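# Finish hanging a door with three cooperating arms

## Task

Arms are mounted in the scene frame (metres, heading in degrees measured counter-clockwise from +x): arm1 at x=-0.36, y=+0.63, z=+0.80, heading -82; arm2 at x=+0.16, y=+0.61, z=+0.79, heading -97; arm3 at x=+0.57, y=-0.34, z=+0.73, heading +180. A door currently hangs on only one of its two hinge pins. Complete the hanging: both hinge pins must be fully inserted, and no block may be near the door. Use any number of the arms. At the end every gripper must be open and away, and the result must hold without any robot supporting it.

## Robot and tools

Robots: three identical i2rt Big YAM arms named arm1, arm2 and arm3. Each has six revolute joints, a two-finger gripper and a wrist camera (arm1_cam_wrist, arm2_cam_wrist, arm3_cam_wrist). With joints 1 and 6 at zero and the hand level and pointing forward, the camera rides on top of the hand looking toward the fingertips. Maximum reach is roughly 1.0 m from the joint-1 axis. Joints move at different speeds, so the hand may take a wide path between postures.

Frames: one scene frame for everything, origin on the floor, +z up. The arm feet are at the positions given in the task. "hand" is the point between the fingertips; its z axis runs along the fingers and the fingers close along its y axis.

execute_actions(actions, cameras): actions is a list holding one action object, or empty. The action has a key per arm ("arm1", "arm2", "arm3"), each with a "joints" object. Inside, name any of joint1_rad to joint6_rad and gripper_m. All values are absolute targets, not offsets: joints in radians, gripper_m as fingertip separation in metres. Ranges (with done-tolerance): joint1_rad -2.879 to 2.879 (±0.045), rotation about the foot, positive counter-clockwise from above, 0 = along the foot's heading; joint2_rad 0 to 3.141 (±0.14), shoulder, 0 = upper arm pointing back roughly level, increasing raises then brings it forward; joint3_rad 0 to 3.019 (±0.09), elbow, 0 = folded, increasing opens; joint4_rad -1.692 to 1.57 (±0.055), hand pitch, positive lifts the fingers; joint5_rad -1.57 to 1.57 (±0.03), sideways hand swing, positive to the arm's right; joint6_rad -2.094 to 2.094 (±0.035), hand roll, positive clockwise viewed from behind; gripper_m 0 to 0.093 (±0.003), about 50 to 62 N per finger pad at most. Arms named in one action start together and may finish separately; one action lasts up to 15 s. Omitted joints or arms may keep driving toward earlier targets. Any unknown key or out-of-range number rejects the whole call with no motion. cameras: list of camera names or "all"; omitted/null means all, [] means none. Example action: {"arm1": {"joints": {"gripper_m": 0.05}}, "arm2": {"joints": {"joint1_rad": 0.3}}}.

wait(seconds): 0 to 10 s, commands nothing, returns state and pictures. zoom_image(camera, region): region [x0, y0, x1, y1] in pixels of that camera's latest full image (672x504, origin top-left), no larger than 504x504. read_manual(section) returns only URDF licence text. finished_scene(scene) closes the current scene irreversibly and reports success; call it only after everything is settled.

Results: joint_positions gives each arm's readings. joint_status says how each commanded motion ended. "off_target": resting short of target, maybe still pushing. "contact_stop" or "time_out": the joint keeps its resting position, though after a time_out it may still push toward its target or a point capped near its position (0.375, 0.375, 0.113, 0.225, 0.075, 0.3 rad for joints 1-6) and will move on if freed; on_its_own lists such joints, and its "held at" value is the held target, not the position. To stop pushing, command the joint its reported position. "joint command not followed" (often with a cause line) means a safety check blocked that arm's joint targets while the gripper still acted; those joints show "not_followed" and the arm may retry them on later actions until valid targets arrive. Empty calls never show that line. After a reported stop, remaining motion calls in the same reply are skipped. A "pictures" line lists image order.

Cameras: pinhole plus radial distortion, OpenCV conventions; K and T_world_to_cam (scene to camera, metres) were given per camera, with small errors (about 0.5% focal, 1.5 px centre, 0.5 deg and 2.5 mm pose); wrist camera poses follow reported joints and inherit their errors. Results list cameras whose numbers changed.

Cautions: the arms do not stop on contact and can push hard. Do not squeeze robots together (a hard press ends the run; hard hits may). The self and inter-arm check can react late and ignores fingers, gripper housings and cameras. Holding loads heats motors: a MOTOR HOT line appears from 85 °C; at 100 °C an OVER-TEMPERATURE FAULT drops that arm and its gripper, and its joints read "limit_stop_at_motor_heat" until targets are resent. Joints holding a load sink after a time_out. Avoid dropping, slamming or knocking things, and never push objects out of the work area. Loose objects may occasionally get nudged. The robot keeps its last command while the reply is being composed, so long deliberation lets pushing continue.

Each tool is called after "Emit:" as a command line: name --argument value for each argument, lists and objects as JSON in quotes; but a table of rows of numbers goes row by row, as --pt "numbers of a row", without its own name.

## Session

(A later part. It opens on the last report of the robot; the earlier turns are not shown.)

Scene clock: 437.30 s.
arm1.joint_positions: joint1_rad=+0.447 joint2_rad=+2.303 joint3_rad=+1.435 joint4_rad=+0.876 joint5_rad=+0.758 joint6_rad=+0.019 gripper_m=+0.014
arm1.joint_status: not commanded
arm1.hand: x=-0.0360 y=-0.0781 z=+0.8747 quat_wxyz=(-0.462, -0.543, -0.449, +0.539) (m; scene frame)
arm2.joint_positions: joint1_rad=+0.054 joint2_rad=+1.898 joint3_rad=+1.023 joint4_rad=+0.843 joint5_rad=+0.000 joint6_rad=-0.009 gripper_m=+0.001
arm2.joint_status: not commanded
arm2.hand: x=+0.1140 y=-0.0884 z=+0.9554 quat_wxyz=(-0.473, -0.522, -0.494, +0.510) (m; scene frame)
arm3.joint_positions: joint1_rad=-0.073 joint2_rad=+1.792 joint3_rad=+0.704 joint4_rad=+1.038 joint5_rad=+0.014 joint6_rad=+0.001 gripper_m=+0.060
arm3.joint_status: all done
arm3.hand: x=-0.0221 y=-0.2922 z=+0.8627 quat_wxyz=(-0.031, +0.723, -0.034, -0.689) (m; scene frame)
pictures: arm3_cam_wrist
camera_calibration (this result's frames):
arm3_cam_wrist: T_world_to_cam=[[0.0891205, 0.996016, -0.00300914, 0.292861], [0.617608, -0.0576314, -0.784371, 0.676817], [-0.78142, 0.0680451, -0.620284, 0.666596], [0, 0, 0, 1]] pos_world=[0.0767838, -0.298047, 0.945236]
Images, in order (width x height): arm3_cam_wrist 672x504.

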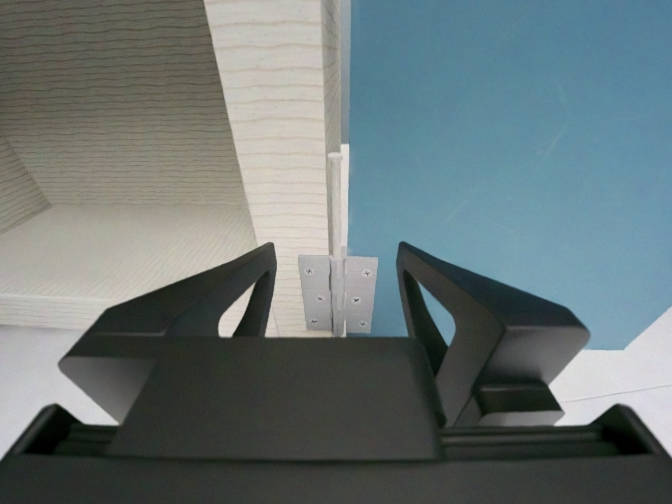

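Emit:
execute_actions --actions '[{"arm3":{"joints":{"joint2_rad":1.72,"joint3_rad":0.842,"joint5_rad":0.008,"gripper_m":0}}}]' --cameras '[]'

Emit:
execute_actions --actions '[{"arm3":{"joints":{"joint4_rad":0.95}}}]' --cameras '["arm2_cam_wrist","arm3_cam_wrist"]'

Emit:
zoom_image --camera "arm2_cam_wrist" --region '[410, 140, 490, 260]'

Emit:
zoom_image --camera "arm3_cam_wrist" --region '[290, 190, 390, 340]'

Scene clock: 457.73 s.
arm1.joint_positions: joint1_rad=+0.447 joint2_rad=+2.303 joint3_rad=+1.435 joint4_rad=+0.876 joint5_rad=+0.758 joint6_rad=+0.019 gripper_m=+0.014
arm1.joint_status: not commanded
arm1.hand: x=-0.0360 y=-0.0781 z=+0.8747 quat_wxyz=(-0.462, -0.543, -0.449, +0.539) (m; scene frame)
arm2.joint_positions: joint1_rad=+0.054 joint2_rad=+1.898 joint3_rad=+1.023 joint4_rad=+0.843 joint5_rad=+0.000 joint6_rad=-0.009 gripper_m=+0.001
arm2.joint_status: not commanded
arm2.hand: x=+0.1140 y=-0.0884 z=+0.9554 quat_wxyz=(-0.473, -0.522, -0.494, +0.510) (m; scene frame)
arm3.joint_positions: joint1_rad=-0.073 joint2_rad=+1.721 joint3_rad=+0.815 joint4_rad=+1.035 joint5_rad=+0.012 joint6_rad=+0.001 gripper_m=+0.000
arm3.joint_status: all done
arm3.hand: x=-0.0530 y=-0.2900 z=+0.9536 quat_wxyz=(-0.032, +0.659, -0.031, -0.751) (m; scene frame)
pictures: none
No camera images: the call's "cameras" was empty. Leave "cameras" out to get every camera's image.

Scene clock: 458.43 s.
arm1.joint_positions: joint1_rad=+0.447 joint2_rad=+2.303 joint3_rad=+1.435 joint4_rad=+0.876 joint5_rad=+0.758 joint6_rad=+0.019 gripper_m=+0.014
arm1.joint_status: not commanded
arm1.hand: x=-0.0360 y=-0.0781 z=+0.8747 quat_wxyz=(-0.462, -0.543, -0.449, +0.539) (m; scene frame)
arm2.joint_positions: joint1_rad=+0.054 joint2_rad=+1.898 joint3_rad=+1.023 joint4_rad=+0.843 joint5_rad=+0.000 joint6_rad=-0.009 gripper_m=+0.001
arm2.joint_status: not commanded
arm2.hand: x=+0.1140 y=-0.0884 z=+0.9554 quat_wxyz=(-0.473, -0.522, -0.494, +0.510) (m; scene frame)
arm3.joint_positions: joint1_rad=-0.073 joint2_rad=+1.721 joint3_rad=+0.815 joint4_rad=+0.960 joint5_rad=+0.012 joint6_rad=+0.001 gripper_m=+0.000
arm3.joint_status: all done
arm3.hand: x=-0.0547 y=-0.2899 z=+0.9352 quat_wxyz=(-0.032, +0.687, -0.032, -0.725) (m; scene frame)
pictures: arm2_cam_wrist, arm3_cam_wrist
camera_calibration (this result's frames):
arm2_cam_wrist: T_world_to_cam=[[-0.997753, 0.0669521, 0.00256811, 0.116279], [0.0388522, 0.609371, -0.791933, 0.811462], [-0.0545865, -0.790053, -0.610603, 0.645183], [0, 0, 0, 1]] pos_world=[0.119709, 0.00746221, 1.03627]
arm3_cam_wrist: T_world_to_cam=[[0.0862973, 0.996262, -0.0039671, 0.294565], [0.534383, -0.0496488, -0.843783, 0.807287], [-0.840825, 0.0706962, -0.53667, 0.60526], [0, 0, 0, 1]] pos_world=[0.0520974, -0.296172, 1.00717]
Images, in order (width x height): arm2_cam_wrist 672x504, arm3_cam_wrist 672x504.

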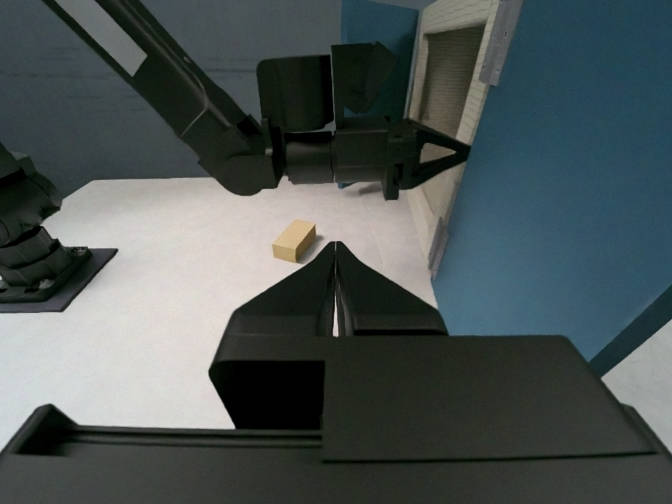

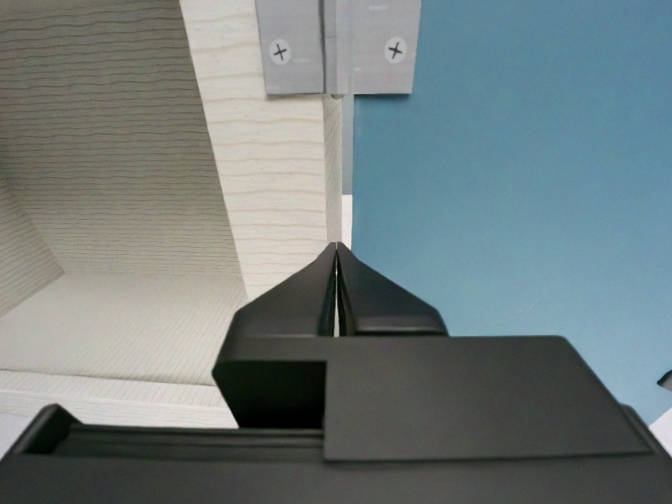

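Region (410, 140, 490, 260) of arm2_cam_wrist's 672x504 image, scaled by 4.200, with more detail than that image has.

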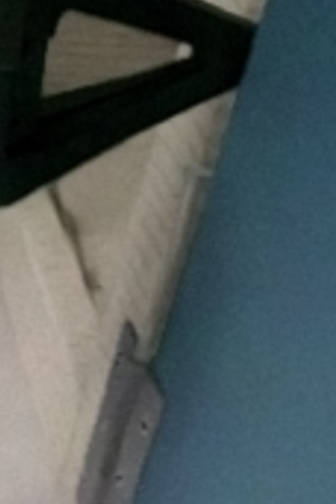

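Region (290, 190, 390, 340) of arm3_cam_wrist's 672x504 image, scaled by 3.360, with more detail than that image has.

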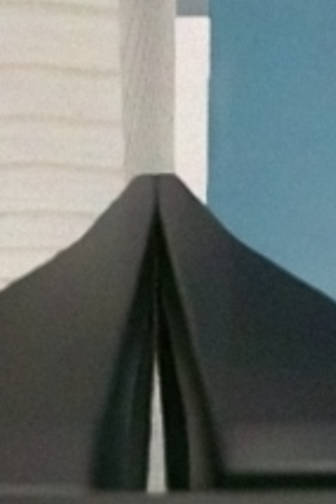

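Emit:
execute_actions --actions '[{"arm3":{"joints":{"joint2_rad":1.83,"joint3_rad":0.785,"joint5_rad":0.018}}}]' --cameras '["arm2_cam_wrist"]'

Emit:
zoom_image --camera "arm2_cam_wrist" --region '[410, 140, 490, 260]'

Scene clock: 466.83 s.
arm1.joint_positions: joint1_rad=+0.447 joint2_rad=+2.303 joint3_rad=+1.435 joint4_rad=+0.876 joint5_rad=+0.757 joint6_rad=+0.019 gripper_m=+0.014
arm1.joint_status: not commanded
arm1.hand: x=-0.0358 y=-0.0781 z=+0.8747 quat_wxyz=(-0.462, -0.543, -0.449, +0.538) (m; scene frame)
arm2.joint_positions: joint1_rad=+0.054 joint2_rad=+1.898 joint3_rad=+1.023 joint4_rad=+0.843 joint5_rad=+0.000 joint6_rad=-0.009 gripper_m=+0.001
arm2.joint_status: not commanded
arm2.hand: x=+0.1140 y=-0.0884 z=+0.9554 quat_wxyz=(-0.473, -0.522, -0.494, +0.510) (m; scene frame)
arm3.joint_positions: joint1_rad=-0.073 joint2_rad=+1.777 joint3_rad=+0.807 joint4_rad=+0.974 joint5_rad=+0.014 joint6_rad=+0.001 gripper_m=+0.000
arm3.joint_status: all done
arm3.hand: x=-0.0555 y=-0.2895 z=+0.9009 quat_wxyz=(-0.032, +0.705, -0.034, -0.708) (m; scene frame)
pictures: arm2_cam_wrist
camera_calibration (this result's frames):
arm2_cam_wrist: T_world_to_cam=[[-0.997753, 0.0669521, 0.00256811, 0.116279], [0.0388522, 0.609371, -0.791933, 0.811462], [-0.0545865, -0.790053, -0.610603, 0.645183], [0, 0, 0, 1]] pos_world=[0.119709, 0.00746221, 1.03627]
Images, in order (width x height): arm2_cam_wrist 672x504.

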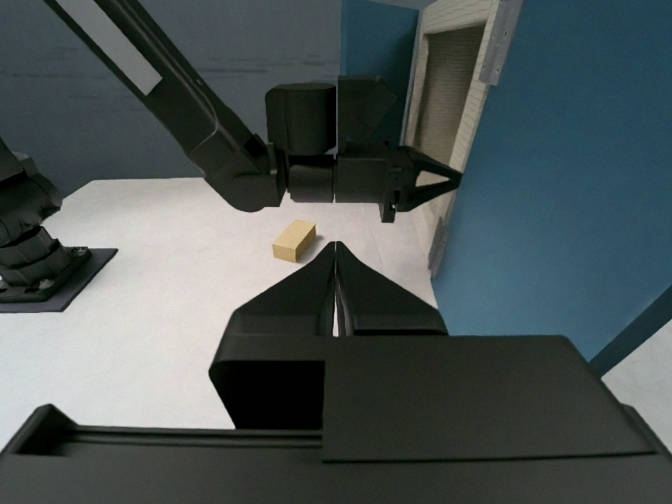

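Region (410, 140, 490, 260) of arm2_cam_wrist's 672x504 image, scaled by 4.200, with more detail than that image has.

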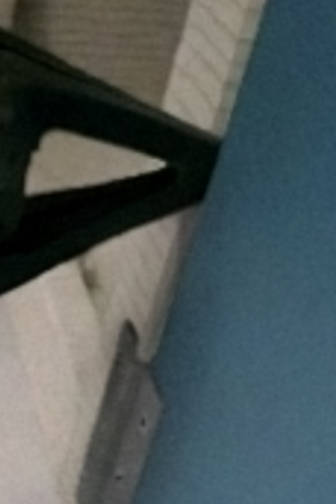

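Emit:
execute_actions --actions '[{"arm3":{"joints":{"joint2_rad":1.87,"joint3_rad":0.765,"joint4_rad":0.94}}}]' --cameras '["arm2_cam_wrist"]'

Emit:
zoom_image --camera "arm2_cam_wrist" --region '[410, 140, 490, 260]'

Scene clock: 472.20 s.
arm1.joint_positions: joint1_rad=+0.447 joint2_rad=+2.303 joint3_rad=+1.435 joint4_rad=+0.876 joint5_rad=+0.757 joint6_rad=+0.019 gripper_m=+0.014
arm1.joint_status: not commanded
arm1.hand: x=-0.0358 y=-0.0781 z=+0.8747 quat_wxyz=(-0.462, -0.543, -0.449, +0.538) (m; scene frame)
arm2.joint_positions: joint1_rad=+0.054 joint2_rad=+1.898 joint3_rad=+1.023 joint4_rad=+0.843 joint5_rad=+0.000 joint6_rad=-0.009 gripper_m=+0.001
arm2.joint_status: not commanded
arm2.hand: x=+0.1140 y=-0.0884 z=+0.9554 quat_wxyz=(-0.473, -0.522, -0.494, +0.510) (m; scene frame)
arm3.joint_positions: joint1_rad=-0.073 joint2_rad=+1.781 joint3_rad=+0.806 joint4_rad=+0.981 joint5_rad=+0.014 joint6_rad=+0.001 gripper_m=+0.000
arm3.joint_status: all done
arm3.hand: x=-0.0553 y=-0.2895 z=+0.8996 quat_wxyz=(-0.032, +0.704, -0.034, -0.709) (m; scene frame)
pictures: arm2_cam_wrist
camera_calibration (this result's frames):
arm2_cam_wrist: T_world_to_cam=[[-0.997753, 0.0669521, 0.00256811, 0.116279], [0.0388522, 0.609371, -0.791933, 0.811462], [-0.0545865, -0.790053, -0.610603, 0.645183], [0, 0, 0, 1]] pos_world=[0.119709, 0.00746221, 1.03627]
Images, in order (width x height): arm2_cam_wrist 672x504.

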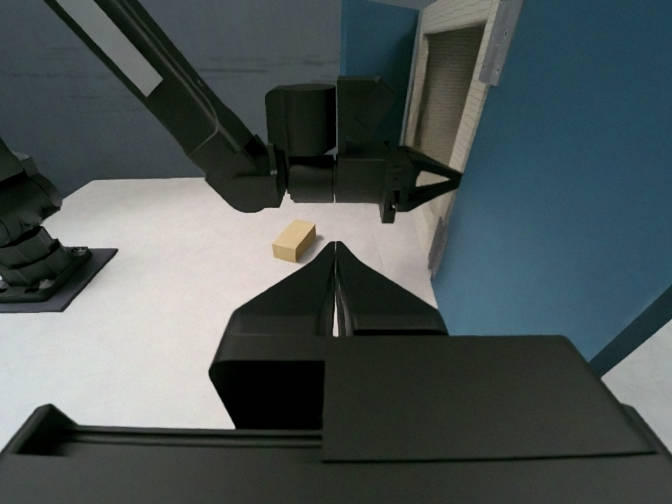

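Region (410, 140, 490, 260) of arm2_cam_wrist's 672x504 image, scaled by 4.200, with more detail than that image has.

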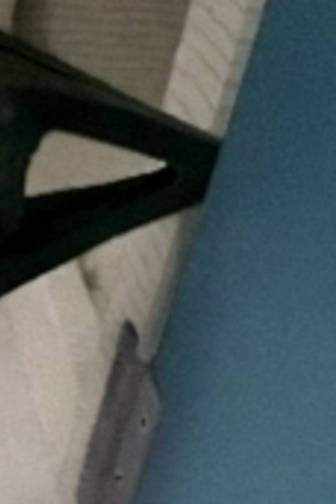

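Emit:
execute_actions --actions '[{"arm3":{"joints":{"joint2_rad":1.735,"joint3_rad":0.782,"joint4_rad":0.965}}}]' --cameras '["arm2_cam_wrist"]'

Emit:
zoom_image --camera "arm2_cam_wrist" --region '[410, 140, 490, 260]'

Scene clock: 478.93 s.
arm1.joint_positions: joint1_rad=+0.447 joint2_rad=+2.303 joint3_rad=+1.435 joint4_rad=+0.876 joint5_rad=+0.757 joint6_rad=+0.019 gripper_m=+0.014
arm1.joint_status: not commanded
arm1.hand: x=-0.0358 y=-0.0781 z=+0.8747 quat_wxyz=(-0.462, -0.543, -0.449, +0.538) (m; scene frame)
arm2.joint_positions: joint1_rad=+0.054 joint2_rad=+1.898 joint3_rad=+1.023 joint4_rad=+0.843 joint5_rad=+0.000 joint6_rad=-0.009 gripper_m=+0.001
arm2.joint_status: not commanded
arm2.hand: x=+0.1140 y=-0.0884 z=+0.9554 quat_wxyz=(-0.473, -0.522, -0.494, +0.510) (m; scene frame)
arm3.joint_positions: joint1_rad=-0.073 joint2_rad=+1.749 joint3_rad=+0.788 joint4_rad=+0.974 joint5_rad=+0.014 joint6_rad=+0.001 gripper_m=+0.000
arm3.joint_status: all done
arm3.hand: x=-0.0483 y=-0.2900 z=+0.9092 quat_wxyz=(-0.032, +0.701, -0.034, -0.711) (m; scene frame)
pictures: arm2_cam_wrist
camera_calibration (this result's frames):
arm2_cam_wrist: T_world_to_cam=[[-0.997753, 0.0669521, 0.00256811, 0.116279], [0.0388522, 0.609371, -0.791933, 0.811462], [-0.0545865, -0.790053, -0.610603, 0.645183], [0, 0, 0, 1]] pos_world=[0.119709, 0.00746221, 1.03627]
Images, in order (width x height): arm2_cam_wrist 672x504.

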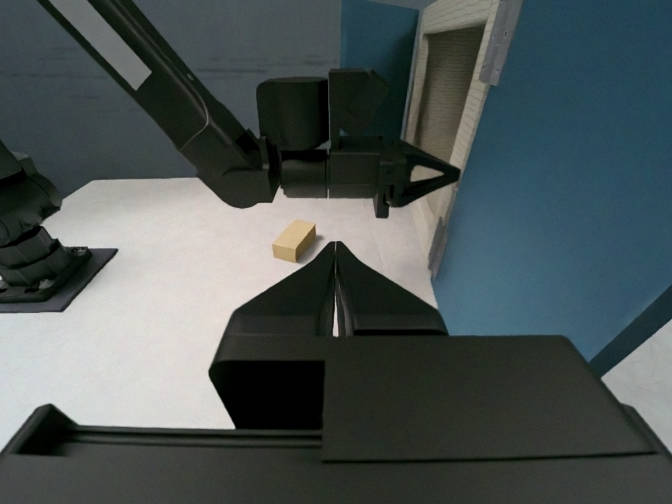

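Region (410, 140, 490, 260) of arm2_cam_wrist's 672x504 image, scaled by 4.200, with more detail than that image has.

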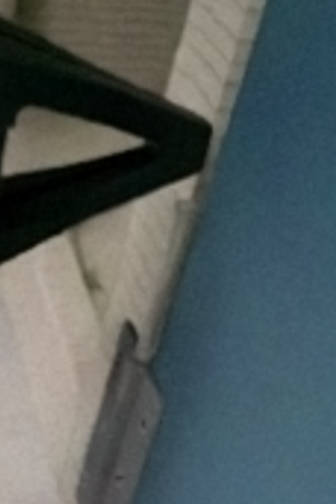

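Emit:
execute_actions --actions '[{"arm3":{"joints":{"joint2_rad":1.87,"joint4_rad":0.94}}}]' --cameras '["arm2_cam_wrist"]'

Emit:
zoom_image --camera "arm2_cam_wrist" --region '[410, 140, 490, 260]'

Scene clock: 484.77 s.
arm1.joint_positions: joint1_rad=+0.447 joint2_rad=+2.303 joint3_rad=+1.435 joint4_rad=+0.876 joint5_rad=+0.757 joint6_rad=+0.019 gripper_m=+0.014
arm1.joint_status: not commanded
arm1.hand: x=-0.0358 y=-0.0781 z=+0.8747 quat_wxyz=(-0.462, -0.543, -0.449, +0.538) (m; scene frame)
arm2.joint_positions: joint1_rad=+0.054 joint2_rad=+1.898 joint3_rad=+1.023 joint4_rad=+0.843 joint5_rad=+0.000 joint6_rad=-0.009 gripper_m=+0.001
arm2.joint_status: not commanded
arm2.hand: x=+0.1140 y=-0.0884 z=+0.9554 quat_wxyz=(-0.473, -0.522, -0.494, +0.510) (m; scene frame)
arm3.joint_positions: joint1_rad=-0.073 joint2_rad=+1.776 joint3_rad=+0.789 joint4_rad=+0.984 joint5_rad=+0.017 joint6_rad=+0.001 gripper_m=+0.000
arm3.joint_status: all done
arm3.hand: x=-0.0497 y=-0.2895 z=+0.8958 quat_wxyz=(-0.033, +0.707, -0.035, -0.706) (m; scene frame)
pictures: arm2_cam_wrist
camera_calibration (this result's frames):
arm2_cam_wrist: T_world_to_cam=[[-0.997753, 0.0669521, 0.00256811, 0.116279], [0.0388522, 0.609371, -0.791933, 0.811462], [-0.0545865, -0.790053, -0.610603, 0.645183], [0, 0, 0, 1]] pos_world=[0.119709, 0.00746221, 1.03627]
Images, in order (width x height): arm2_cam_wrist 672x504.

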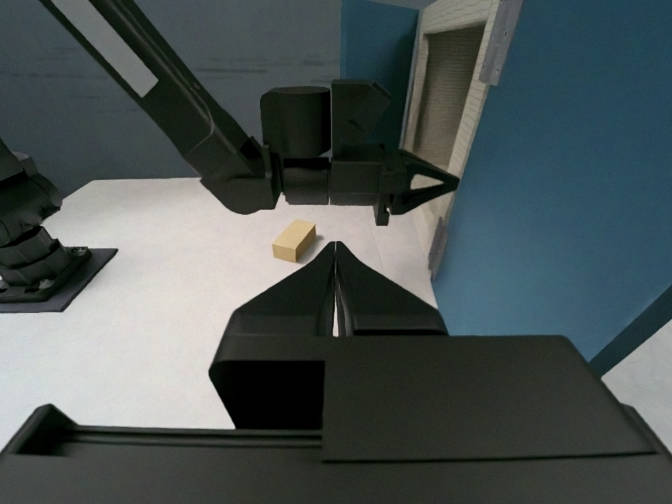

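Region (410, 140, 490, 260) of arm2_cam_wrist's 672x504 image, scaled by 4.200, with more detail than that image has.

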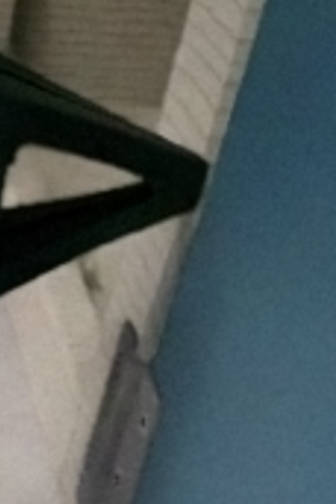

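Emit:
execute_actions --actions '[{"arm1":{"joints":{"joint2_rad":2.25}}}]' --cameras '[]'

Scene clock: 490.43 s.
arm1.joint_positions: joint1_rad=+0.447 joint2_rad=+2.305 joint3_rad=+1.435 joint4_rad=+0.876 joint5_rad=+0.757 joint6_rad=+0.019 gripper_m=+0.014
arm1.joint_status: all done
arm1.hand: x=-0.0359 y=-0.0780 z=+0.8736 quat_wxyz=(-0.462, -0.543, -0.449, +0.538) (m; scene frame)
arm2.joint_positions: joint1_rad=+0.054 joint2_rad=+1.898 joint3_rad=+1.023 joint4_rad=+0.843 joint5_rad=+0.000 joint6_rad=-0.009 gripper_m=+0.001
arm2.joint_status: not commanded
arm2.hand: x=+0.1140 y=-0.0884 z=+0.9554 quat_wxyz=(-0.473, -0.522, -0.494, +0.510) (m; scene frame)
arm3.joint_positions: joint1_rad=-0.073 joint2_rad=+1.776 joint3_rad=+0.789 joint4_rad=+0.984 joint5_rad=+0.017 joint6_rad=+0.001 gripper_m=+0.000
arm3.joint_status: not commanded
arm3.hand: x=-0.0497 y=-0.2895 z=+0.8958 quat_wxyz=(-0.033, +0.707, -0.035, -0.706) (m; scene frame)
pictures: none
No camera images: the call's "cameras" was empty. Leave "cameras" out to get every camera's image.

Emit:
execute_actions --actions '[{"arm3":{"joints":{"joint2_rad":1.72,"joint3_rad":0.72,"joint4_rad":0.975}}}]' --cameras '[]'

Emit:
execute_actions --actions '[{"arm3":{"joints":{"joint2_rad":1.80,"joint4_rad":1.05,"gripper_m":0.04}}}]' --cameras '["arm2_cam_wrist","arm3_cam_wrist"]'

Emit:
zoom_image --camera "arm3_cam_wrist" --region '[298, 180, 378, 340]'

Emit:
zoom_image --camera "arm2_cam_wrist" --region '[420, 170, 480, 260]'

Scene clock: 503.27 s.
arm1.joint_positions: joint1_rad=+0.447 joint2_rad=+2.305 joint3_rad=+1.435 joint4_rad=+0.876 joint5_rad=+0.758 joint6_rad=+0.019 gripper_m=+0.014
arm1.joint_status: not commanded
arm1.hand: x=-0.0360 y=-0.0780 z=+0.8733 quat_wxyz=(-0.461, -0.543, -0.449, +0.538) (m; scene frame)
arm2.joint_positions: joint1_rad=+0.054 joint2_rad=+1.898 joint3_rad=+1.023 joint4_rad=+0.843 joint5_rad=+0.000 joint6_rad=-0.009 gripper_m=+0.001
arm2.joint_status: not commanded
arm2.hand: x=+0.1140 y=-0.0884 z=+0.9554 quat_wxyz=(-0.473, -0.522, -0.494, +0.510) (m; scene frame)
arm3.joint_positions: joint1_rad=-0.073 joint2_rad=+1.728 joint3_rad=+0.717 joint4_rad=+0.979 joint5_rad=+0.017 joint6_rad=+0.001 gripper_m=+0.000
arm3.joint_status: all done
arm3.hand: x=-0.0248 y=-0.2915 z=+0.8906 quat_wxyz=(-0.032, +0.717, -0.035, -0.696) (m; scene frame)
pictures: none
No camera images: the call's "cameras" was empty. Leave "cameras" out to get every camera's image.

Scene clock: 504.13 s.
arm1.joint_positions: joint1_rad=+0.447 joint2_rad=+2.305 joint3_rad=+1.435 joint4_rad=+0.876 joint5_rad=+0.758 joint6_rad=+0.019 gripper_m=+0.014
arm1.joint_status: not commanded
arm1.hand: x=-0.0360 y=-0.0780 z=+0.8733 quat_wxyz=(-0.461, -0.543, -0.449, +0.538) (m; scene frame)
arm2.joint_positions: joint1_rad=+0.054 joint2_rad=+1.898 joint3_rad=+1.023 joint4_rad=+0.843 joint5_rad=+0.000 joint6_rad=-0.009 gripper_m=+0.001
arm2.joint_status: not commanded
arm2.hand: x=+0.1140 y=-0.0884 z=+0.9554 quat_wxyz=(-0.473, -0.522, -0.494, +0.510) (m; scene frame)
arm3.joint_positions: joint1_rad=-0.073 joint2_rad=+1.792 joint3_rad=+0.717 joint4_rad=+1.032 joint5_rad=+0.017 joint6_rad=+0.001 gripper_m=+0.040
arm3.joint_status: all done
arm3.hand: x=-0.0266 y=-0.2914 z=+0.8666 quat_wxyz=(-0.032, +0.721, -0.035, -0.691) (m; scene frame)
pictures: arm2_cam_wrist, arm3_cam_wrist
camera_calibration (this result's frames):
arm2_cam_wrist: T_world_to_cam=[[-0.997753, 0.0669521, 0.00256811, 0.116279], [0.0388522, 0.609371, -0.791933, 0.811462], [-0.0545865, -0.790053, -0.610603, 0.645183], [0, 0, 0, 1]] pos_world=[0.119709, 0.00746221, 1.03627]
arm3_cam_wrist: T_world_to_cam=[[0.0913908, 0.995811, -0.00298416, 0.2925], [0.612401, -0.0585658, -0.788375, 0.68575], [-0.785247, 0.0702228, -0.615187, 0.661524], [0, 0, 0, 1]] pos_world=[0.0727742, -0.297567, 0.948463]
Images, in order (width x height): arm2_cam_wrist 672x504, arm3_cam_wrist 672x504.

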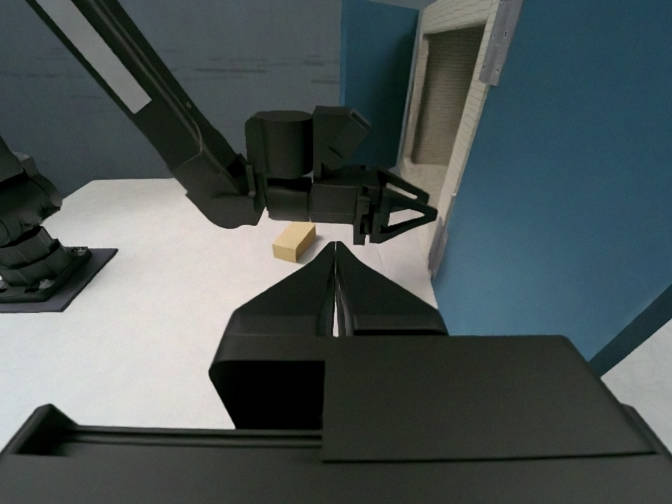

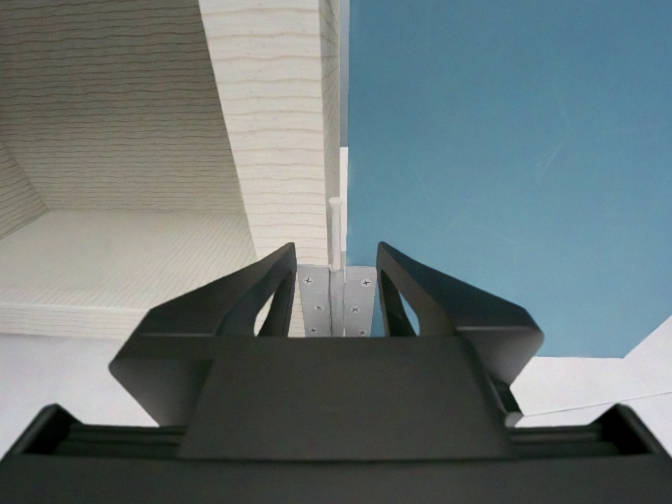

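Region (298, 180, 378, 340) of arm3_cam_wrist's 672x504 image, scaled by 3.150, with more detail than that image has.

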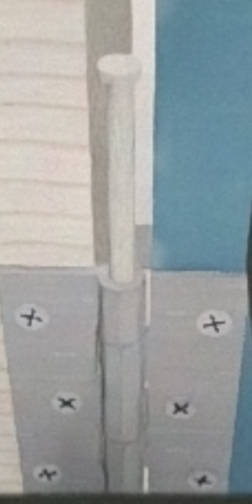

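Region (420, 170, 480, 260) of arm2_cam_wrist's 672x504 image, scaled by 5.600, with more detail than that image has.

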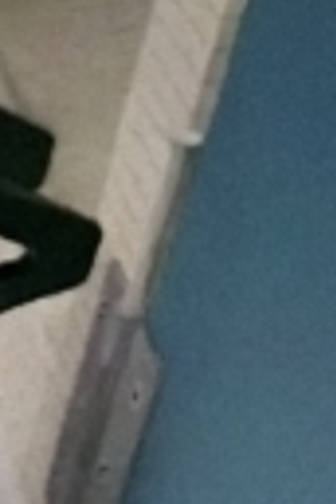

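Emit:
execute_actions --actions '[{"arm3":{"joints":{"joint2_rad":1.74,"joint3_rad":0.825,"gripper_m":0}}}]' --cameras '[]'

Scene clock: 517.60 s.
arm1.joint_positions: joint1_rad=+0.447 joint2_rad=+2.305 joint3_rad=+1.435 joint4_rad=+0.876 joint5_rad=+0.758 joint6_rad=+0.019 gripper_m=+0.014
arm1.joint_status: not commanded
arm1.hand: x=-0.0360 y=-0.0780 z=+0.8733 quat_wxyz=(-0.461, -0.543, -0.449, +0.538) (m; scene frame)
arm2.joint_positions: joint1_rad=+0.054 joint2_rad=+1.898 joint3_rad=+1.023 joint4_rad=+0.843 joint5_rad=+0.000 joint6_rad=-0.009 gripper_m=+0.001
arm2.joint_status: not commanded
arm2.hand: x=+0.1140 y=-0.0884 z=+0.9554 quat_wxyz=(-0.473, -0.522, -0.494, +0.510) (m; scene frame)
arm3.joint_positions: joint1_rad=-0.073 joint2_rad=+1.744 joint3_rad=+0.794 joint4_rad=+1.037 joint5_rad=+0.017 joint6_rad=+0.001 gripper_m=+0.000
arm3.joint_status: all done
arm3.hand: x=-0.0489 y=-0.2895 z=+0.9302 quat_wxyz=(-0.034, +0.675, -0.034, -0.737) (m; scene frame)
pictures: none
No camera images: the call's "cameras" was empty. Leave "cameras" out to get every camera's image.

Emit:
execute_actions --actions '[{"arm3":{"joints":{"joint2_rad":1.89,"joint3_rad":0.775,"joint4_rad":0.98}}}]' --cameras '["arm2_cam_wrist"]'

Emit:
zoom_image --camera "arm2_cam_wrist" --region '[410, 140, 490, 260]'

Scene clock: 522.03 s.
arm1.joint_positions: joint1_rad=+0.447 joint2_rad=+2.305 joint3_rad=+1.435 joint4_rad=+0.876 joint5_rad=+0.758 joint6_rad=+0.019 gripper_m=+0.014
arm1.joint_status: not commanded
arm1.hand: x=-0.0360 y=-0.0780 z=+0.8733 quat_wxyz=(-0.461, -0.543, -0.449, +0.538) (m; scene frame)
arm2.joint_positions: joint1_rad=+0.054 joint2_rad=+1.898 joint3_rad=+1.023 joint4_rad=+0.843 joint5_rad=+0.000 joint6_rad=-0.009 gripper_m=+0.001
arm2.joint_status: not commanded
arm2.hand: x=+0.1140 y=-0.0884 z=+0.9554 quat_wxyz=(-0.473, -0.522, -0.494, +0.510) (m; scene frame)
arm3.joint_positions: joint1_rad=-0.073 joint2_rad=+1.816 joint3_rad=+0.793 joint4_rad=+1.022 joint5_rad=+0.017 joint6_rad=+0.001 gripper_m=+0.000
arm3.joint_status: all done
arm3.hand: x=-0.0523 y=-0.2893 z=+0.8833 quat_wxyz=(-0.033, +0.706, -0.035, -0.707) (m; scene frame)
pictures: arm2_cam_wrist
camera_calibration (this result's frames):
arm2_cam_wrist: T_world_to_cam=[[-0.997753, 0.0669521, 0.00256811, 0.116279], [0.0388522, 0.609371, -0.791933, 0.811462], [-0.0545865, -0.790053, -0.610603, 0.645183], [0, 0, 0, 1]] pos_world=[0.119709, 0.00746221, 1.03627]
Images, in order (width x height): arm2_cam_wrist 672x504.

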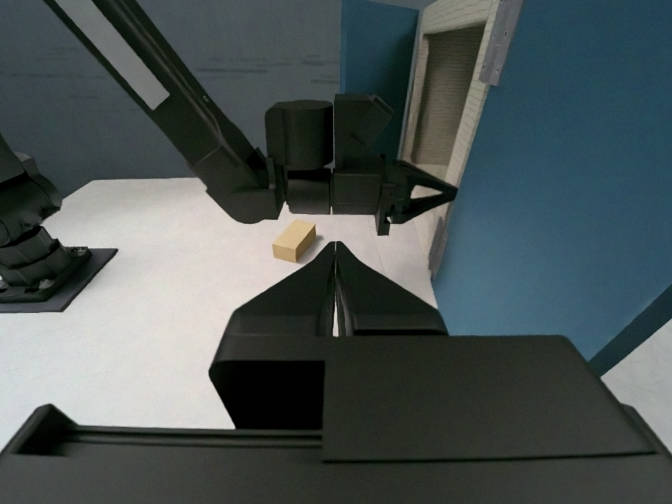

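Region (410, 140, 490, 260) of arm2_cam_wrist's 672x504 image, scaled by 4.200, with more detail than that image has.

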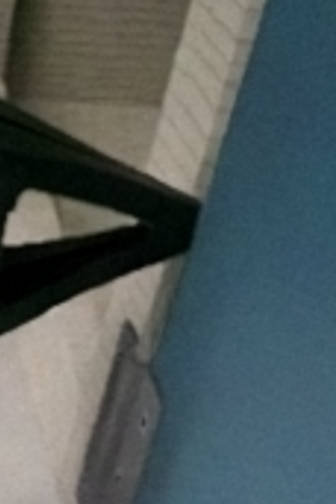

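Emit:
execute_actions --actions '[{"arm3":{"joints":{"joint2_rad":1.78,"joint3_rad":0.785,"joint4_rad":1.015}},"arm1":{"joints":{"joint2_rad":2.19}}}]' --cameras '[]'

Emit:
execute_actions --actions '[{"arm3":{"joints":{"joint2_rad":1.92,"joint4_rad":0.985}}}]' --cameras '["arm2_cam_wrist"]'

Emit:
zoom_image --camera "arm2_cam_wrist" --region '[410, 140, 490, 260]'

Scene clock: 529.77 s.
arm1.joint_positions: joint1_rad=+0.447 joint2_rad=+2.304 joint3_rad=+1.435 joint4_rad=+0.876 joint5_rad=+0.758 joint6_rad=+0.019 gripper_m=+0.014
arm1.joint_status: all done
arm1.hand: x=-0.0359 y=-0.0780 z=+0.8739 quat_wxyz=(-0.462, -0.543, -0.449, +0.538) (m; scene frame)
arm2.joint_positions: joint1_rad=+0.054 joint2_rad=+1.898 joint3_rad=+1.023 joint4_rad=+0.843 joint5_rad=+0.000 joint6_rad=-0.009 gripper_m=+0.001
arm2.joint_status: not commanded
arm2.hand: x=+0.1140 y=-0.0884 z=+0.9554 quat_wxyz=(-0.473, -0.522, -0.494, +0.510) (m; scene frame)
arm3.joint_positions: joint1_rad=-0.073 joint2_rad=+1.794 joint3_rad=+0.793 joint4_rad=+1.023 joint5_rad=+0.017 joint6_rad=+0.001 gripper_m=+0.000
arm3.joint_status: all done
arm3.hand: x=-0.0516 y=-0.2893 z=+0.8963 quat_wxyz=(-0.033, +0.698, -0.034, -0.714) (m; scene frame)
pictures: none
No camera images: the call's "cameras" was empty. Leave "cameras" out to get every camera's image.

Scene clock: 530.53 s.
arm1.joint_positions: joint1_rad=+0.447 joint2_rad=+2.304 joint3_rad=+1.435 joint4_rad=+0.876 joint5_rad=+0.758 joint6_rad=+0.019 gripper_m=+0.014
arm1.joint_status: not commanded
arm1.hand: x=-0.0359 y=-0.0780 z=+0.8739 quat_wxyz=(-0.462, -0.543, -0.449, +0.538) (m; scene frame)
arm2.joint_positions: joint1_rad=+0.054 joint2_rad=+1.898 joint3_rad=+1.023 joint4_rad=+0.843 joint5_rad=+0.000 joint6_rad=-0.009 gripper_m=+0.001
arm2.joint_status: not commanded
arm2.hand: x=+0.1140 y=-0.0884 z=+0.9554 quat_wxyz=(-0.473, -0.522, -0.494, +0.510) (m; scene frame)
arm3.joint_positions: joint1_rad=-0.073 joint2_rad=+1.824 joint3_rad=+0.793 joint4_rad=+1.030 joint5_rad=+0.017 joint6_rad=+0.001 gripper_m=+0.000
arm3.joint_status: all done
arm3.hand: x=-0.0525 y=-0.2893 z=+0.8804 quat_wxyz=(-0.033, +0.706, -0.035, -0.707) (m; scene frame)
pictures: arm2_cam_wrist
camera_calibration (this result's frames):
arm2_cam_wrist: T_world_to_cam=[[-0.997753, 0.0669521, 0.00256811, 0.116279], [0.0388522, 0.609371, -0.791933, 0.811462], [-0.0545865, -0.790053, -0.610603, 0.645183], [0, 0, 0, 1]] pos_world=[0.119709, 0.00746221, 1.03627]
Images, in order (width x height): arm2_cam_wrist 672x504.

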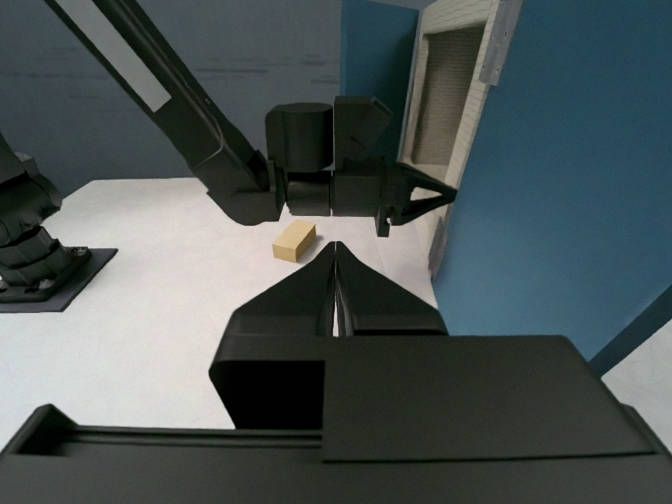

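Region (410, 140, 490, 260) of arm2_cam_wrist's 672x504 image, scaled by 4.200, with more detail than that image has.

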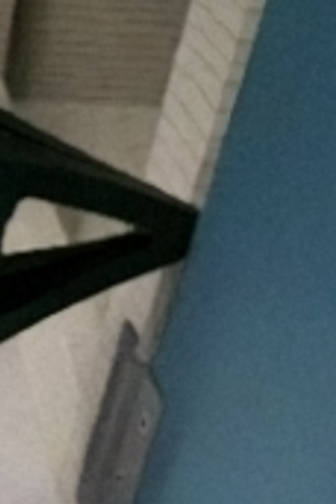

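Emit:
execute_actions --actions '[{"arm1":{"joints":{"joint6_rad":-0.015,"joint4_rad":0.885}},"arm3":{"joints":{"joint2_rad":1.89}}}]' --cameras '[]'

Scene clock: 541.60 s.
arm1.joint_positions: joint1_rad=+0.447 joint2_rad=+2.303 joint3_rad=+1.435 joint4_rad=+0.871 joint5_rad=+0.758 joint6_rad=+0.018 gripper_m=+0.014
arm1.joint_status: all done
arm1.hand: x=-0.0359 y=-0.0781 z=+0.8739 quat_wxyz=(-0.460, -0.543, -0.451, +0.539) (m; scene frame)
arm2.joint_positions: joint1_rad=+0.054 joint2_rad=+1.898 joint3_rad=+1.023 joint4_rad=+0.843 joint5_rad=+0.000 joint6_rad=-0.009 gripper_m=+0.001
arm2.joint_status: not commanded
arm2.hand: x=+0.1140 y=-0.0884 z=+0.9554 quat_wxyz=(-0.473, -0.522, -0.494, +0.510) (m; scene frame)
arm3.joint_positions: joint1_rad=-0.073 joint2_rad=+1.824 joint3_rad=+0.793 joint4_rad=+1.030 joint5_rad=+0.017 joint6_rad=+0.001 gripper_m=+0.000
arm3.joint_status: all done
arm3.hand: x=-0.0525 y=-0.2893 z=+0.8804 quat_wxyz=(-0.033, +0.706, -0.035, -0.707) (m; scene frame)
pictures: none
No camera images: the call's "cameras" was empty. Leave "cameras" out to get every camera's image.

Re-tap.

Emit:
execute_actions --actions '[{"arm3":{"joints":{"joint2_rad":1.785,"joint3_rad":0.775,"joint4_rad":1.02}}}]' --cameras '[]'

Emit:
execute_actions --actions '[{"arm3":{"joints":{"joint2_rad":1.92,"joint4_rad":0.985}}}]' --cameras '["arm2_cam_wrist"]'

Emit:
zoom_image --camera "arm2_cam_wrist" --region '[410, 170, 490, 290]'

Scene clock: 547.77 s.
arm1.joint_positions: joint1_rad=+0.447 joint2_rad=+2.303 joint3_rad=+1.435 joint4_rad=+0.871 joint5_rad=+0.758 joint6_rad=+0.018 gripper_m=+0.014
arm1.joint_status: not commanded
arm1.hand: x=-0.0359 y=-0.0781 z=+0.8739 quat_wxyz=(-0.460, -0.543, -0.451, +0.539) (m; scene frame)
arm2.joint_positions: joint1_rad=+0.054 joint2_rad=+1.898 joint3_rad=+1.023 joint4_rad=+0.843 joint5_rad=+0.000 joint6_rad=-0.009 gripper_m=+0.001
arm2.joint_status: not commanded
arm2.hand: x=+0.1140 y=-0.0884 z=+0.9554 quat_wxyz=(-0.473, -0.522, -0.494, +0.510) (m; scene frame)
arm3.joint_positions: joint1_rad=-0.073 joint2_rad=+1.800 joint3_rad=+0.782 joint4_rad=+1.029 joint5_rad=+0.017 joint6_rad=+0.001 gripper_m=+0.000
arm3.joint_status: all done
arm3.hand: x=-0.0483 y=-0.2896 z=+0.8891 quat_wxyz=(-0.033, +0.702, -0.035, -0.710) (m; scene frame)
pictures: none
No camera images: the call's "cameras" was empty. Leave "cameras" out to get every camera's image.

Scene clock: 548.53 s.
arm1.joint_positions: joint1_rad=+0.447 joint2_rad=+2.303 joint3_rad=+1.435 joint4_rad=+0.871 joint5_rad=+0.758 joint6_rad=+0.018 gripper_m=+0.014
arm1.joint_status: not commanded
arm1.hand: x=-0.0359 y=-0.0781 z=+0.8739 quat_wxyz=(-0.460, -0.543, -0.451, +0.539) (m; scene frame)
arm2.joint_positions: joint1_rad=+0.054 joint2_rad=+1.898 joint3_rad=+1.023 joint4_rad=+0.843 joint5_rad=+0.000 joint6_rad=-0.009 gripper_m=+0.001
arm2.joint_status: not commanded
arm2.hand: x=+0.1140 y=-0.0884 z=+0.9554 quat_wxyz=(-0.473, -0.522, -0.494, +0.510) (m; scene frame)
arm3.joint_positions: joint1_rad=-0.073 joint2_rad=+1.821 joint3_rad=+0.782 joint4_rad=+1.033 joint5_rad=+0.017 joint6_rad=+0.001 gripper_m=+0.000
arm3.joint_status: all done
arm3.hand: x=-0.0488 y=-0.2896 z=+0.8778 quat_wxyz=(-0.033, +0.708, -0.035, -0.705) (m; scene frame)
pictures: arm2_cam_wrist
camera_calibration (this result's frames):
arm2_cam_wrist: T_world_to_cam=[[-0.997753, 0.0669521, 0.00256811, 0.116279], [0.0388522, 0.609371, -0.791933, 0.811462], [-0.0545865, -0.790053, -0.610603, 0.645183], [0, 0, 0, 1]] pos_world=[0.119709, 0.00746221, 1.03627]
Images, in order (width x height): arm2_cam_wrist 672x504.

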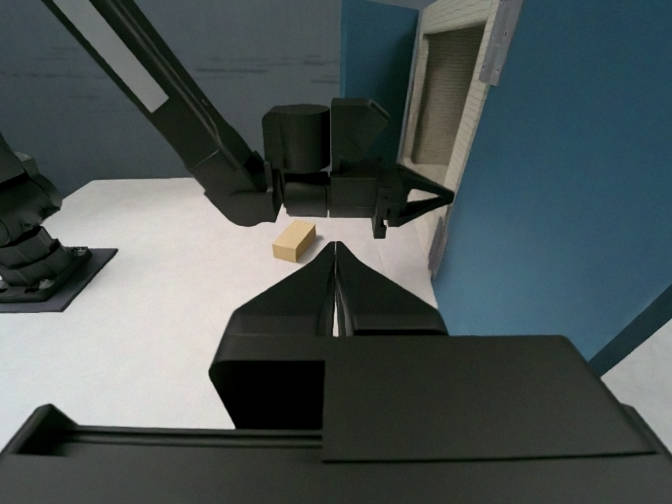

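Region (410, 170, 490, 290) of arm2_cam_wrist's 672x504 image, scaled by 4.200, with more detail than that image has.

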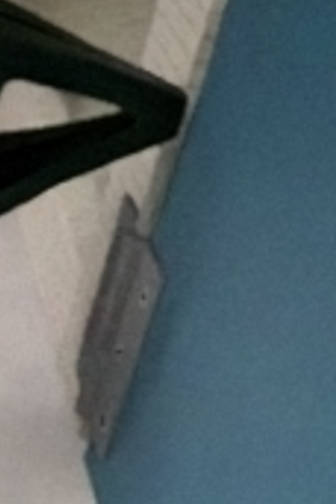

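Emit:
execute_actions --actions '[{"arm1":{"joints":{"joint3_rad":1.39}},"arm3":{"joints":{"joint2_rad":1.90}}}]' --cameras '[]'

Scene clock: 556.27 s.
arm1.joint_positions: joint1_rad=+0.433 joint2_rad=+2.286 joint3_rad=+1.402 joint4_rad=+0.871 joint5_rad=+0.724 joint6_rad=+0.021 gripper_m=+0.014
arm1.joint_status: all done
arm1.hand: x=-0.0451 y=-0.0761 z=+0.8718 quat_wxyz=(-0.460, -0.540, -0.461, +0.533) (m; scene frame)
arm2.joint_positions: joint1_rad=+0.054 joint2_rad=+1.898 joint3_rad=+1.023 joint4_rad=+0.843 joint5_rad=+0.000 joint6_rad=-0.009 gripper_m=+0.001
arm2.joint_status: not commanded
arm2.hand: x=+0.1140 y=-0.0884 z=+0.9554 quat_wxyz=(-0.473, -0.522, -0.494, +0.510) (m; scene frame)
arm3.joint_positions: joint1_rad=-0.073 joint2_rad=+1.821 joint3_rad=+0.782 joint4_rad=+1.033 joint5_rad=+0.017 joint6_rad=+0.001 gripper_m=+0.000
arm3.joint_status: all done
arm3.hand: x=-0.0488 y=-0.2896 z=+0.8778 quat_wxyz=(-0.033, +0.708, -0.035, -0.705) (m; scene frame)
pictures: none
No camera images: the call's "cameras" was empty. Leave "cameras" out to get every camera's image.

Emit:
execute_actions --actions '[{"arm3":{"joints":{"joint2_rad":1.77,"joint3_rad":0.71,"joint4_rad":1.025}}}]' --cameras '[]'

Emit:
execute_actions --actions '[{"arm3":{"joints":{"joint2_rad":1.86,"gripper_m":0.04}}}]' --cameras '["arm2_cam_wrist","arm3_cam_wrist"]'

Emit:
zoom_image --camera "arm3_cam_wrist" --region '[300, 200, 376, 330]'

Emit:
zoom_image --camera "arm2_cam_wrist" --region '[415, 190, 475, 285]'

Scene clock: 564.63 s.
arm1.joint_positions: joint1_rad=+0.433 joint2_rad=+2.286 joint3_rad=+1.402 joint4_rad=+0.871 joint5_rad=+0.724 joint6_rad=+0.021 gripper_m=+0.014
arm1.joint_status: not commanded
arm1.hand: x=-0.0451 y=-0.0761 z=+0.8718 quat_wxyz=(-0.460, -0.540, -0.461, +0.533) (m; scene frame)
arm2.joint_positions: joint1_rad=+0.054 joint2_rad=+1.898 joint3_rad=+1.023 joint4_rad=+0.843 joint5_rad=+0.000 joint6_rad=-0.009 gripper_m=+0.001
arm2.joint_status: not commanded
arm2.hand: x=+0.1140 y=-0.0884 z=+0.9554 quat_wxyz=(-0.473, -0.522, -0.494, +0.510) (m; scene frame)
arm3.joint_positions: joint1_rad=-0.073 joint2_rad=+1.785 joint3_rad=+0.710 joint4_rad=+1.032 joint5_rad=+0.017 joint6_rad=+0.001 gripper_m=+0.000
arm3.joint_status: all done
arm3.hand: x=-0.0241 y=-0.2915 z=+0.8674 quat_wxyz=(-0.032, +0.721, -0.035, -0.691) (m; scene frame)
pictures: none
No camera images: the call's "cameras" was empty. Leave "cameras" out to get every camera's image.

Scene clock: 565.53 s.
arm1.joint_positions: joint1_rad=+0.433 joint2_rad=+2.286 joint3_rad=+1.402 joint4_rad=+0.871 joint5_rad=+0.724 joint6_rad=+0.021 gripper_m=+0.014
arm1.joint_status: not commanded
arm1.hand: x=-0.0451 y=-0.0761 z=+0.8718 quat_wxyz=(-0.460, -0.540, -0.461, +0.533) (m; scene frame)
arm2.joint_positions: joint1_rad=+0.054 joint2_rad=+1.898 joint3_rad=+1.023 joint4_rad=+0.843 joint5_rad=+0.000 joint6_rad=-0.009 gripper_m=+0.001
arm2.joint_status: not commanded
arm2.hand: x=+0.1140 y=-0.0884 z=+0.9554 quat_wxyz=(-0.473, -0.522, -0.494, +0.510) (m; scene frame)
arm3.joint_positions: joint1_rad=-0.073 joint2_rad=+1.854 joint3_rad=+0.710 joint4_rad=+1.030 joint5_rad=+0.017 joint6_rad=+0.001 gripper_m=+0.040
arm3.joint_status: all done
arm3.hand: x=-0.0233 y=-0.2917 z=+0.8273 quat_wxyz=(-0.031, +0.745, -0.036, -0.665) (m; scene frame)
pictures: arm2_cam_wrist, arm3_cam_wrist
camera_calibration (this result's frames):
arm2_cam_wrist: T_world_to_cam=[[-0.997753, 0.0669521, 0.00256811, 0.116279], [0.0388522, 0.609371, -0.791933, 0.811462], [-0.0545865, -0.790053, -0.610603, 0.645183], [0, 0, 0, 1]] pos_world=[0.119709, 0.00746221, 1.03627]
arm3_cam_wrist: T_world_to_cam=[[0.0918101, 0.995775, -0.00200424, 0.291538], [0.666848, -0.0629776, -0.742528, 0.614789], [-0.739517, 0.066835, -0.669812, 0.685276], [0, 0, 0, 1]] pos_world=[0.0700364, -0.297389, 0.916089]
Images, in order (width x height): arm2_cam_wrist 672x504, arm3_cam_wrist 672x504.

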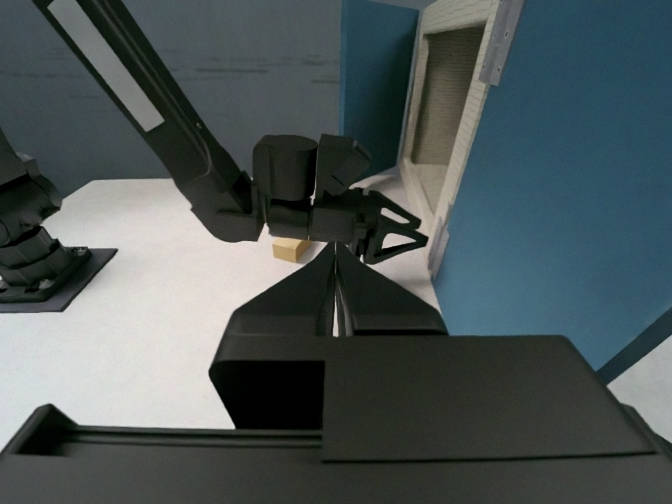

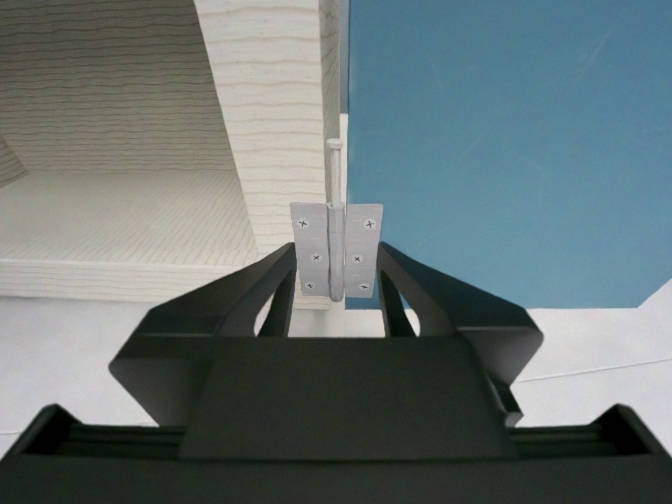

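Region (300, 200, 376, 330) of arm3_cam_wrist's 672x504 image, scaled by 3.877, with more detail than that image has; it fills the left 295 columns of this view, and the rest is white.

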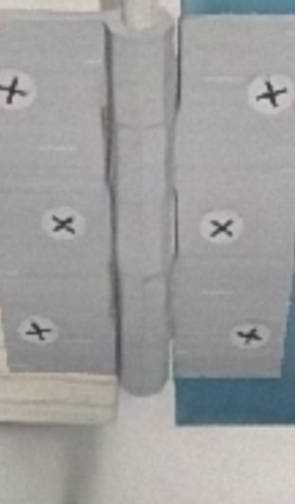

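Region (415, 190, 475, 285) of arm2_cam_wrist's 672x504 image, scaled by 5.305, with more detail than that image has; it fills the left 318 columns of this view, and the rest is white.

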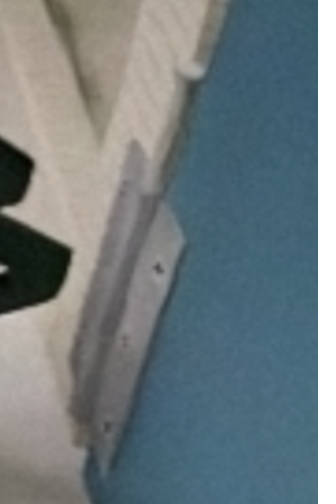

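Emit:
execute_actions --actions '[{"arm1":{"joints":{"joint1_rad":0.433,"joint2_rad":2.286,"joint3_rad":1.42,"joint4_rad":0.885,"joint5_rad":0.724,"joint6_rad":0.02}},"arm3":{"joints":{"joint2_rad":1.75,"gripper_m":0}}}]' --cameras '[]'

Emit:
execute_actions --actions '[{"arm1":{"joints":{"gripper_m":0.04}},"arm3":{"joints":{"joint3_rad":0.82}}}]' --cameras '[]'

Scene clock: 597.90 s.
arm1.joint_positions: joint1_rad=+0.432 joint2_rad=+2.288 joint3_rad=+1.402 joint4_rad=+0.871 joint5_rad=+0.715 joint6_rad=+0.027 gripper_m=+0.014
arm1.joint_status: all done
arm1.hand: x=-0.0444 y=-0.0766 z=+0.8701 quat_wxyz=(-0.463, -0.540, -0.462, +0.529) (m; scene frame)
arm2.joint_positions: joint1_rad=+0.054 joint2_rad=+1.898 joint3_rad=+1.023 joint4_rad=+0.843 joint5_rad=+0.000 joint6_rad=-0.009 gripper_m=+0.001
arm2.joint_status: not commanded
arm2.hand: x=+0.1140 y=-0.0884 z=+0.9554 quat_wxyz=(-0.473, -0.522, -0.494, +0.510) (m; scene frame)
arm3.joint_positions: joint1_rad=-0.073 joint2_rad=+1.745 joint3_rad=+0.710 joint4_rad=+1.029 joint5_rad=+0.017 joint6_rad=+0.001 gripper_m=+0.000
arm3.joint_status: all done
arm3.hand: x=-0.0232 y=-0.2916 z=+0.8896 quat_wxyz=(-0.033, +0.708, -0.035, -0.704) (m; scene frame)
pictures: none
No camera images: the call's "cameras" was empty. Leave "cameras" out to get every camera's image.

Scene clock: 598.80 s.
arm1.joint_positions: joint1_rad=+0.432 joint2_rad=+2.288 joint3_rad=+1.402 joint4_rad=+0.871 joint5_rad=+0.722 joint6_rad=+0.028 gripper_m=+0.040
arm1.joint_status: all done
arm1.hand: x=-0.0457 y=-0.0764 z=+0.8701 quat_wxyz=(-0.461, -0.542, -0.460, +0.531) (m; scene frame)
arm2.joint_positions: joint1_rad=+0.054 joint2_rad=+1.898 joint3_rad=+1.023 joint4_rad=+0.843 joint5_rad=+0.000 joint6_rad=-0.009 gripper_m=+0.001
arm2.joint_status: not commanded
arm2.hand: x=+0.1140 y=-0.0884 z=+0.9554 quat_wxyz=(-0.473, -0.522, -0.494, +0.510) (m; scene frame)
arm3.joint_positions: joint1_rad=-0.073 joint2_rad=+1.745 joint3_rad=+0.787 joint4_rad=+1.029 joint5_rad=+0.017 joint6_rad=+0.001 gripper_m=+0.000
arm3.joint_status: all done
arm3.hand: x=-0.0472 y=-0.2896 z=+0.9245 quat_wxyz=(-0.034, +0.680, -0.034, -0.731) (m; scene frame)
pictures: none
No camera images: the call's "cameras" was empty. Leave "cameras" out to get every camera's image.

Emit:
execute_actions --actions '[{"arm3":{"joints":{"joint2_rad":1.93,"joint3_rad":0.78,"joint4_rad":0.995}}}]' --cameras '["arm2_cam_wrist"]'

Emit:
zoom_image --camera "arm2_cam_wrist" --region '[410, 170, 490, 290]'

Scene clock: 603.63 s.
arm1.joint_positions: joint1_rad=+0.432 joint2_rad=+2.288 joint3_rad=+1.402 joint4_rad=+0.871 joint5_rad=+0.722 joint6_rad=+0.028 gripper_m=+0.040
arm1.joint_status: not commanded
arm1.hand: x=-0.0457 y=-0.0764 z=+0.8701 quat_wxyz=(-0.461, -0.542, -0.460, +0.531) (m; scene frame)
arm2.joint_positions: joint1_rad=+0.054 joint2_rad=+1.898 joint3_rad=+1.023 joint4_rad=+0.843 joint5_rad=+0.000 joint6_rad=-0.009 gripper_m=+0.001
arm2.joint_status: not commanded
arm2.hand: x=+0.1140 y=-0.0884 z=+0.9554 quat_wxyz=(-0.473, -0.522, -0.494, +0.510) (m; scene frame)
arm3.joint_positions: joint1_rad=-0.073 joint2_rad=+1.873 joint3_rad=+0.788 joint4_rad=+1.032 joint5_rad=+0.017 joint6_rad=+0.001 gripper_m=+0.000
arm3.joint_status: all done
arm3.hand: x=-0.0510 y=-0.2895 z=+0.8487 quat_wxyz=(-0.032, +0.725, -0.035, -0.687) (m; scene frame)
pictures: arm2_cam_wrist
camera_calibration (this result's frames):
arm2_cam_wrist: T_world_to_cam=[[-0.997753, 0.0669521, 0.00256811, 0.116279], [0.0388522, 0.609371, -0.791933, 0.811462], [-0.0545865, -0.790053, -0.610603, 0.645183], [0, 0, 0, 1]] pos_world=[0.119709, 0.00746221, 1.03627]
Images, in order (width x height): arm2_cam_wrist 672x504.

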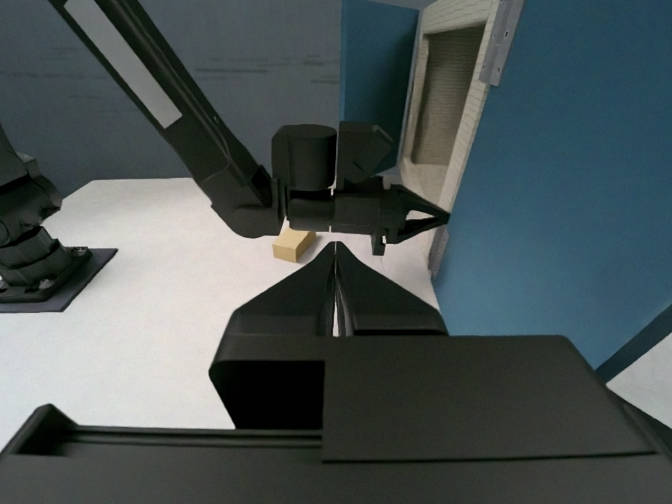

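Region (410, 170, 490, 290) of arm2_cam_wrist's 672x504 image, scaled by 4.200, with more detail than that image has.

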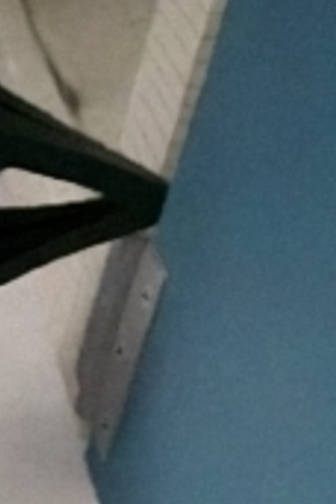

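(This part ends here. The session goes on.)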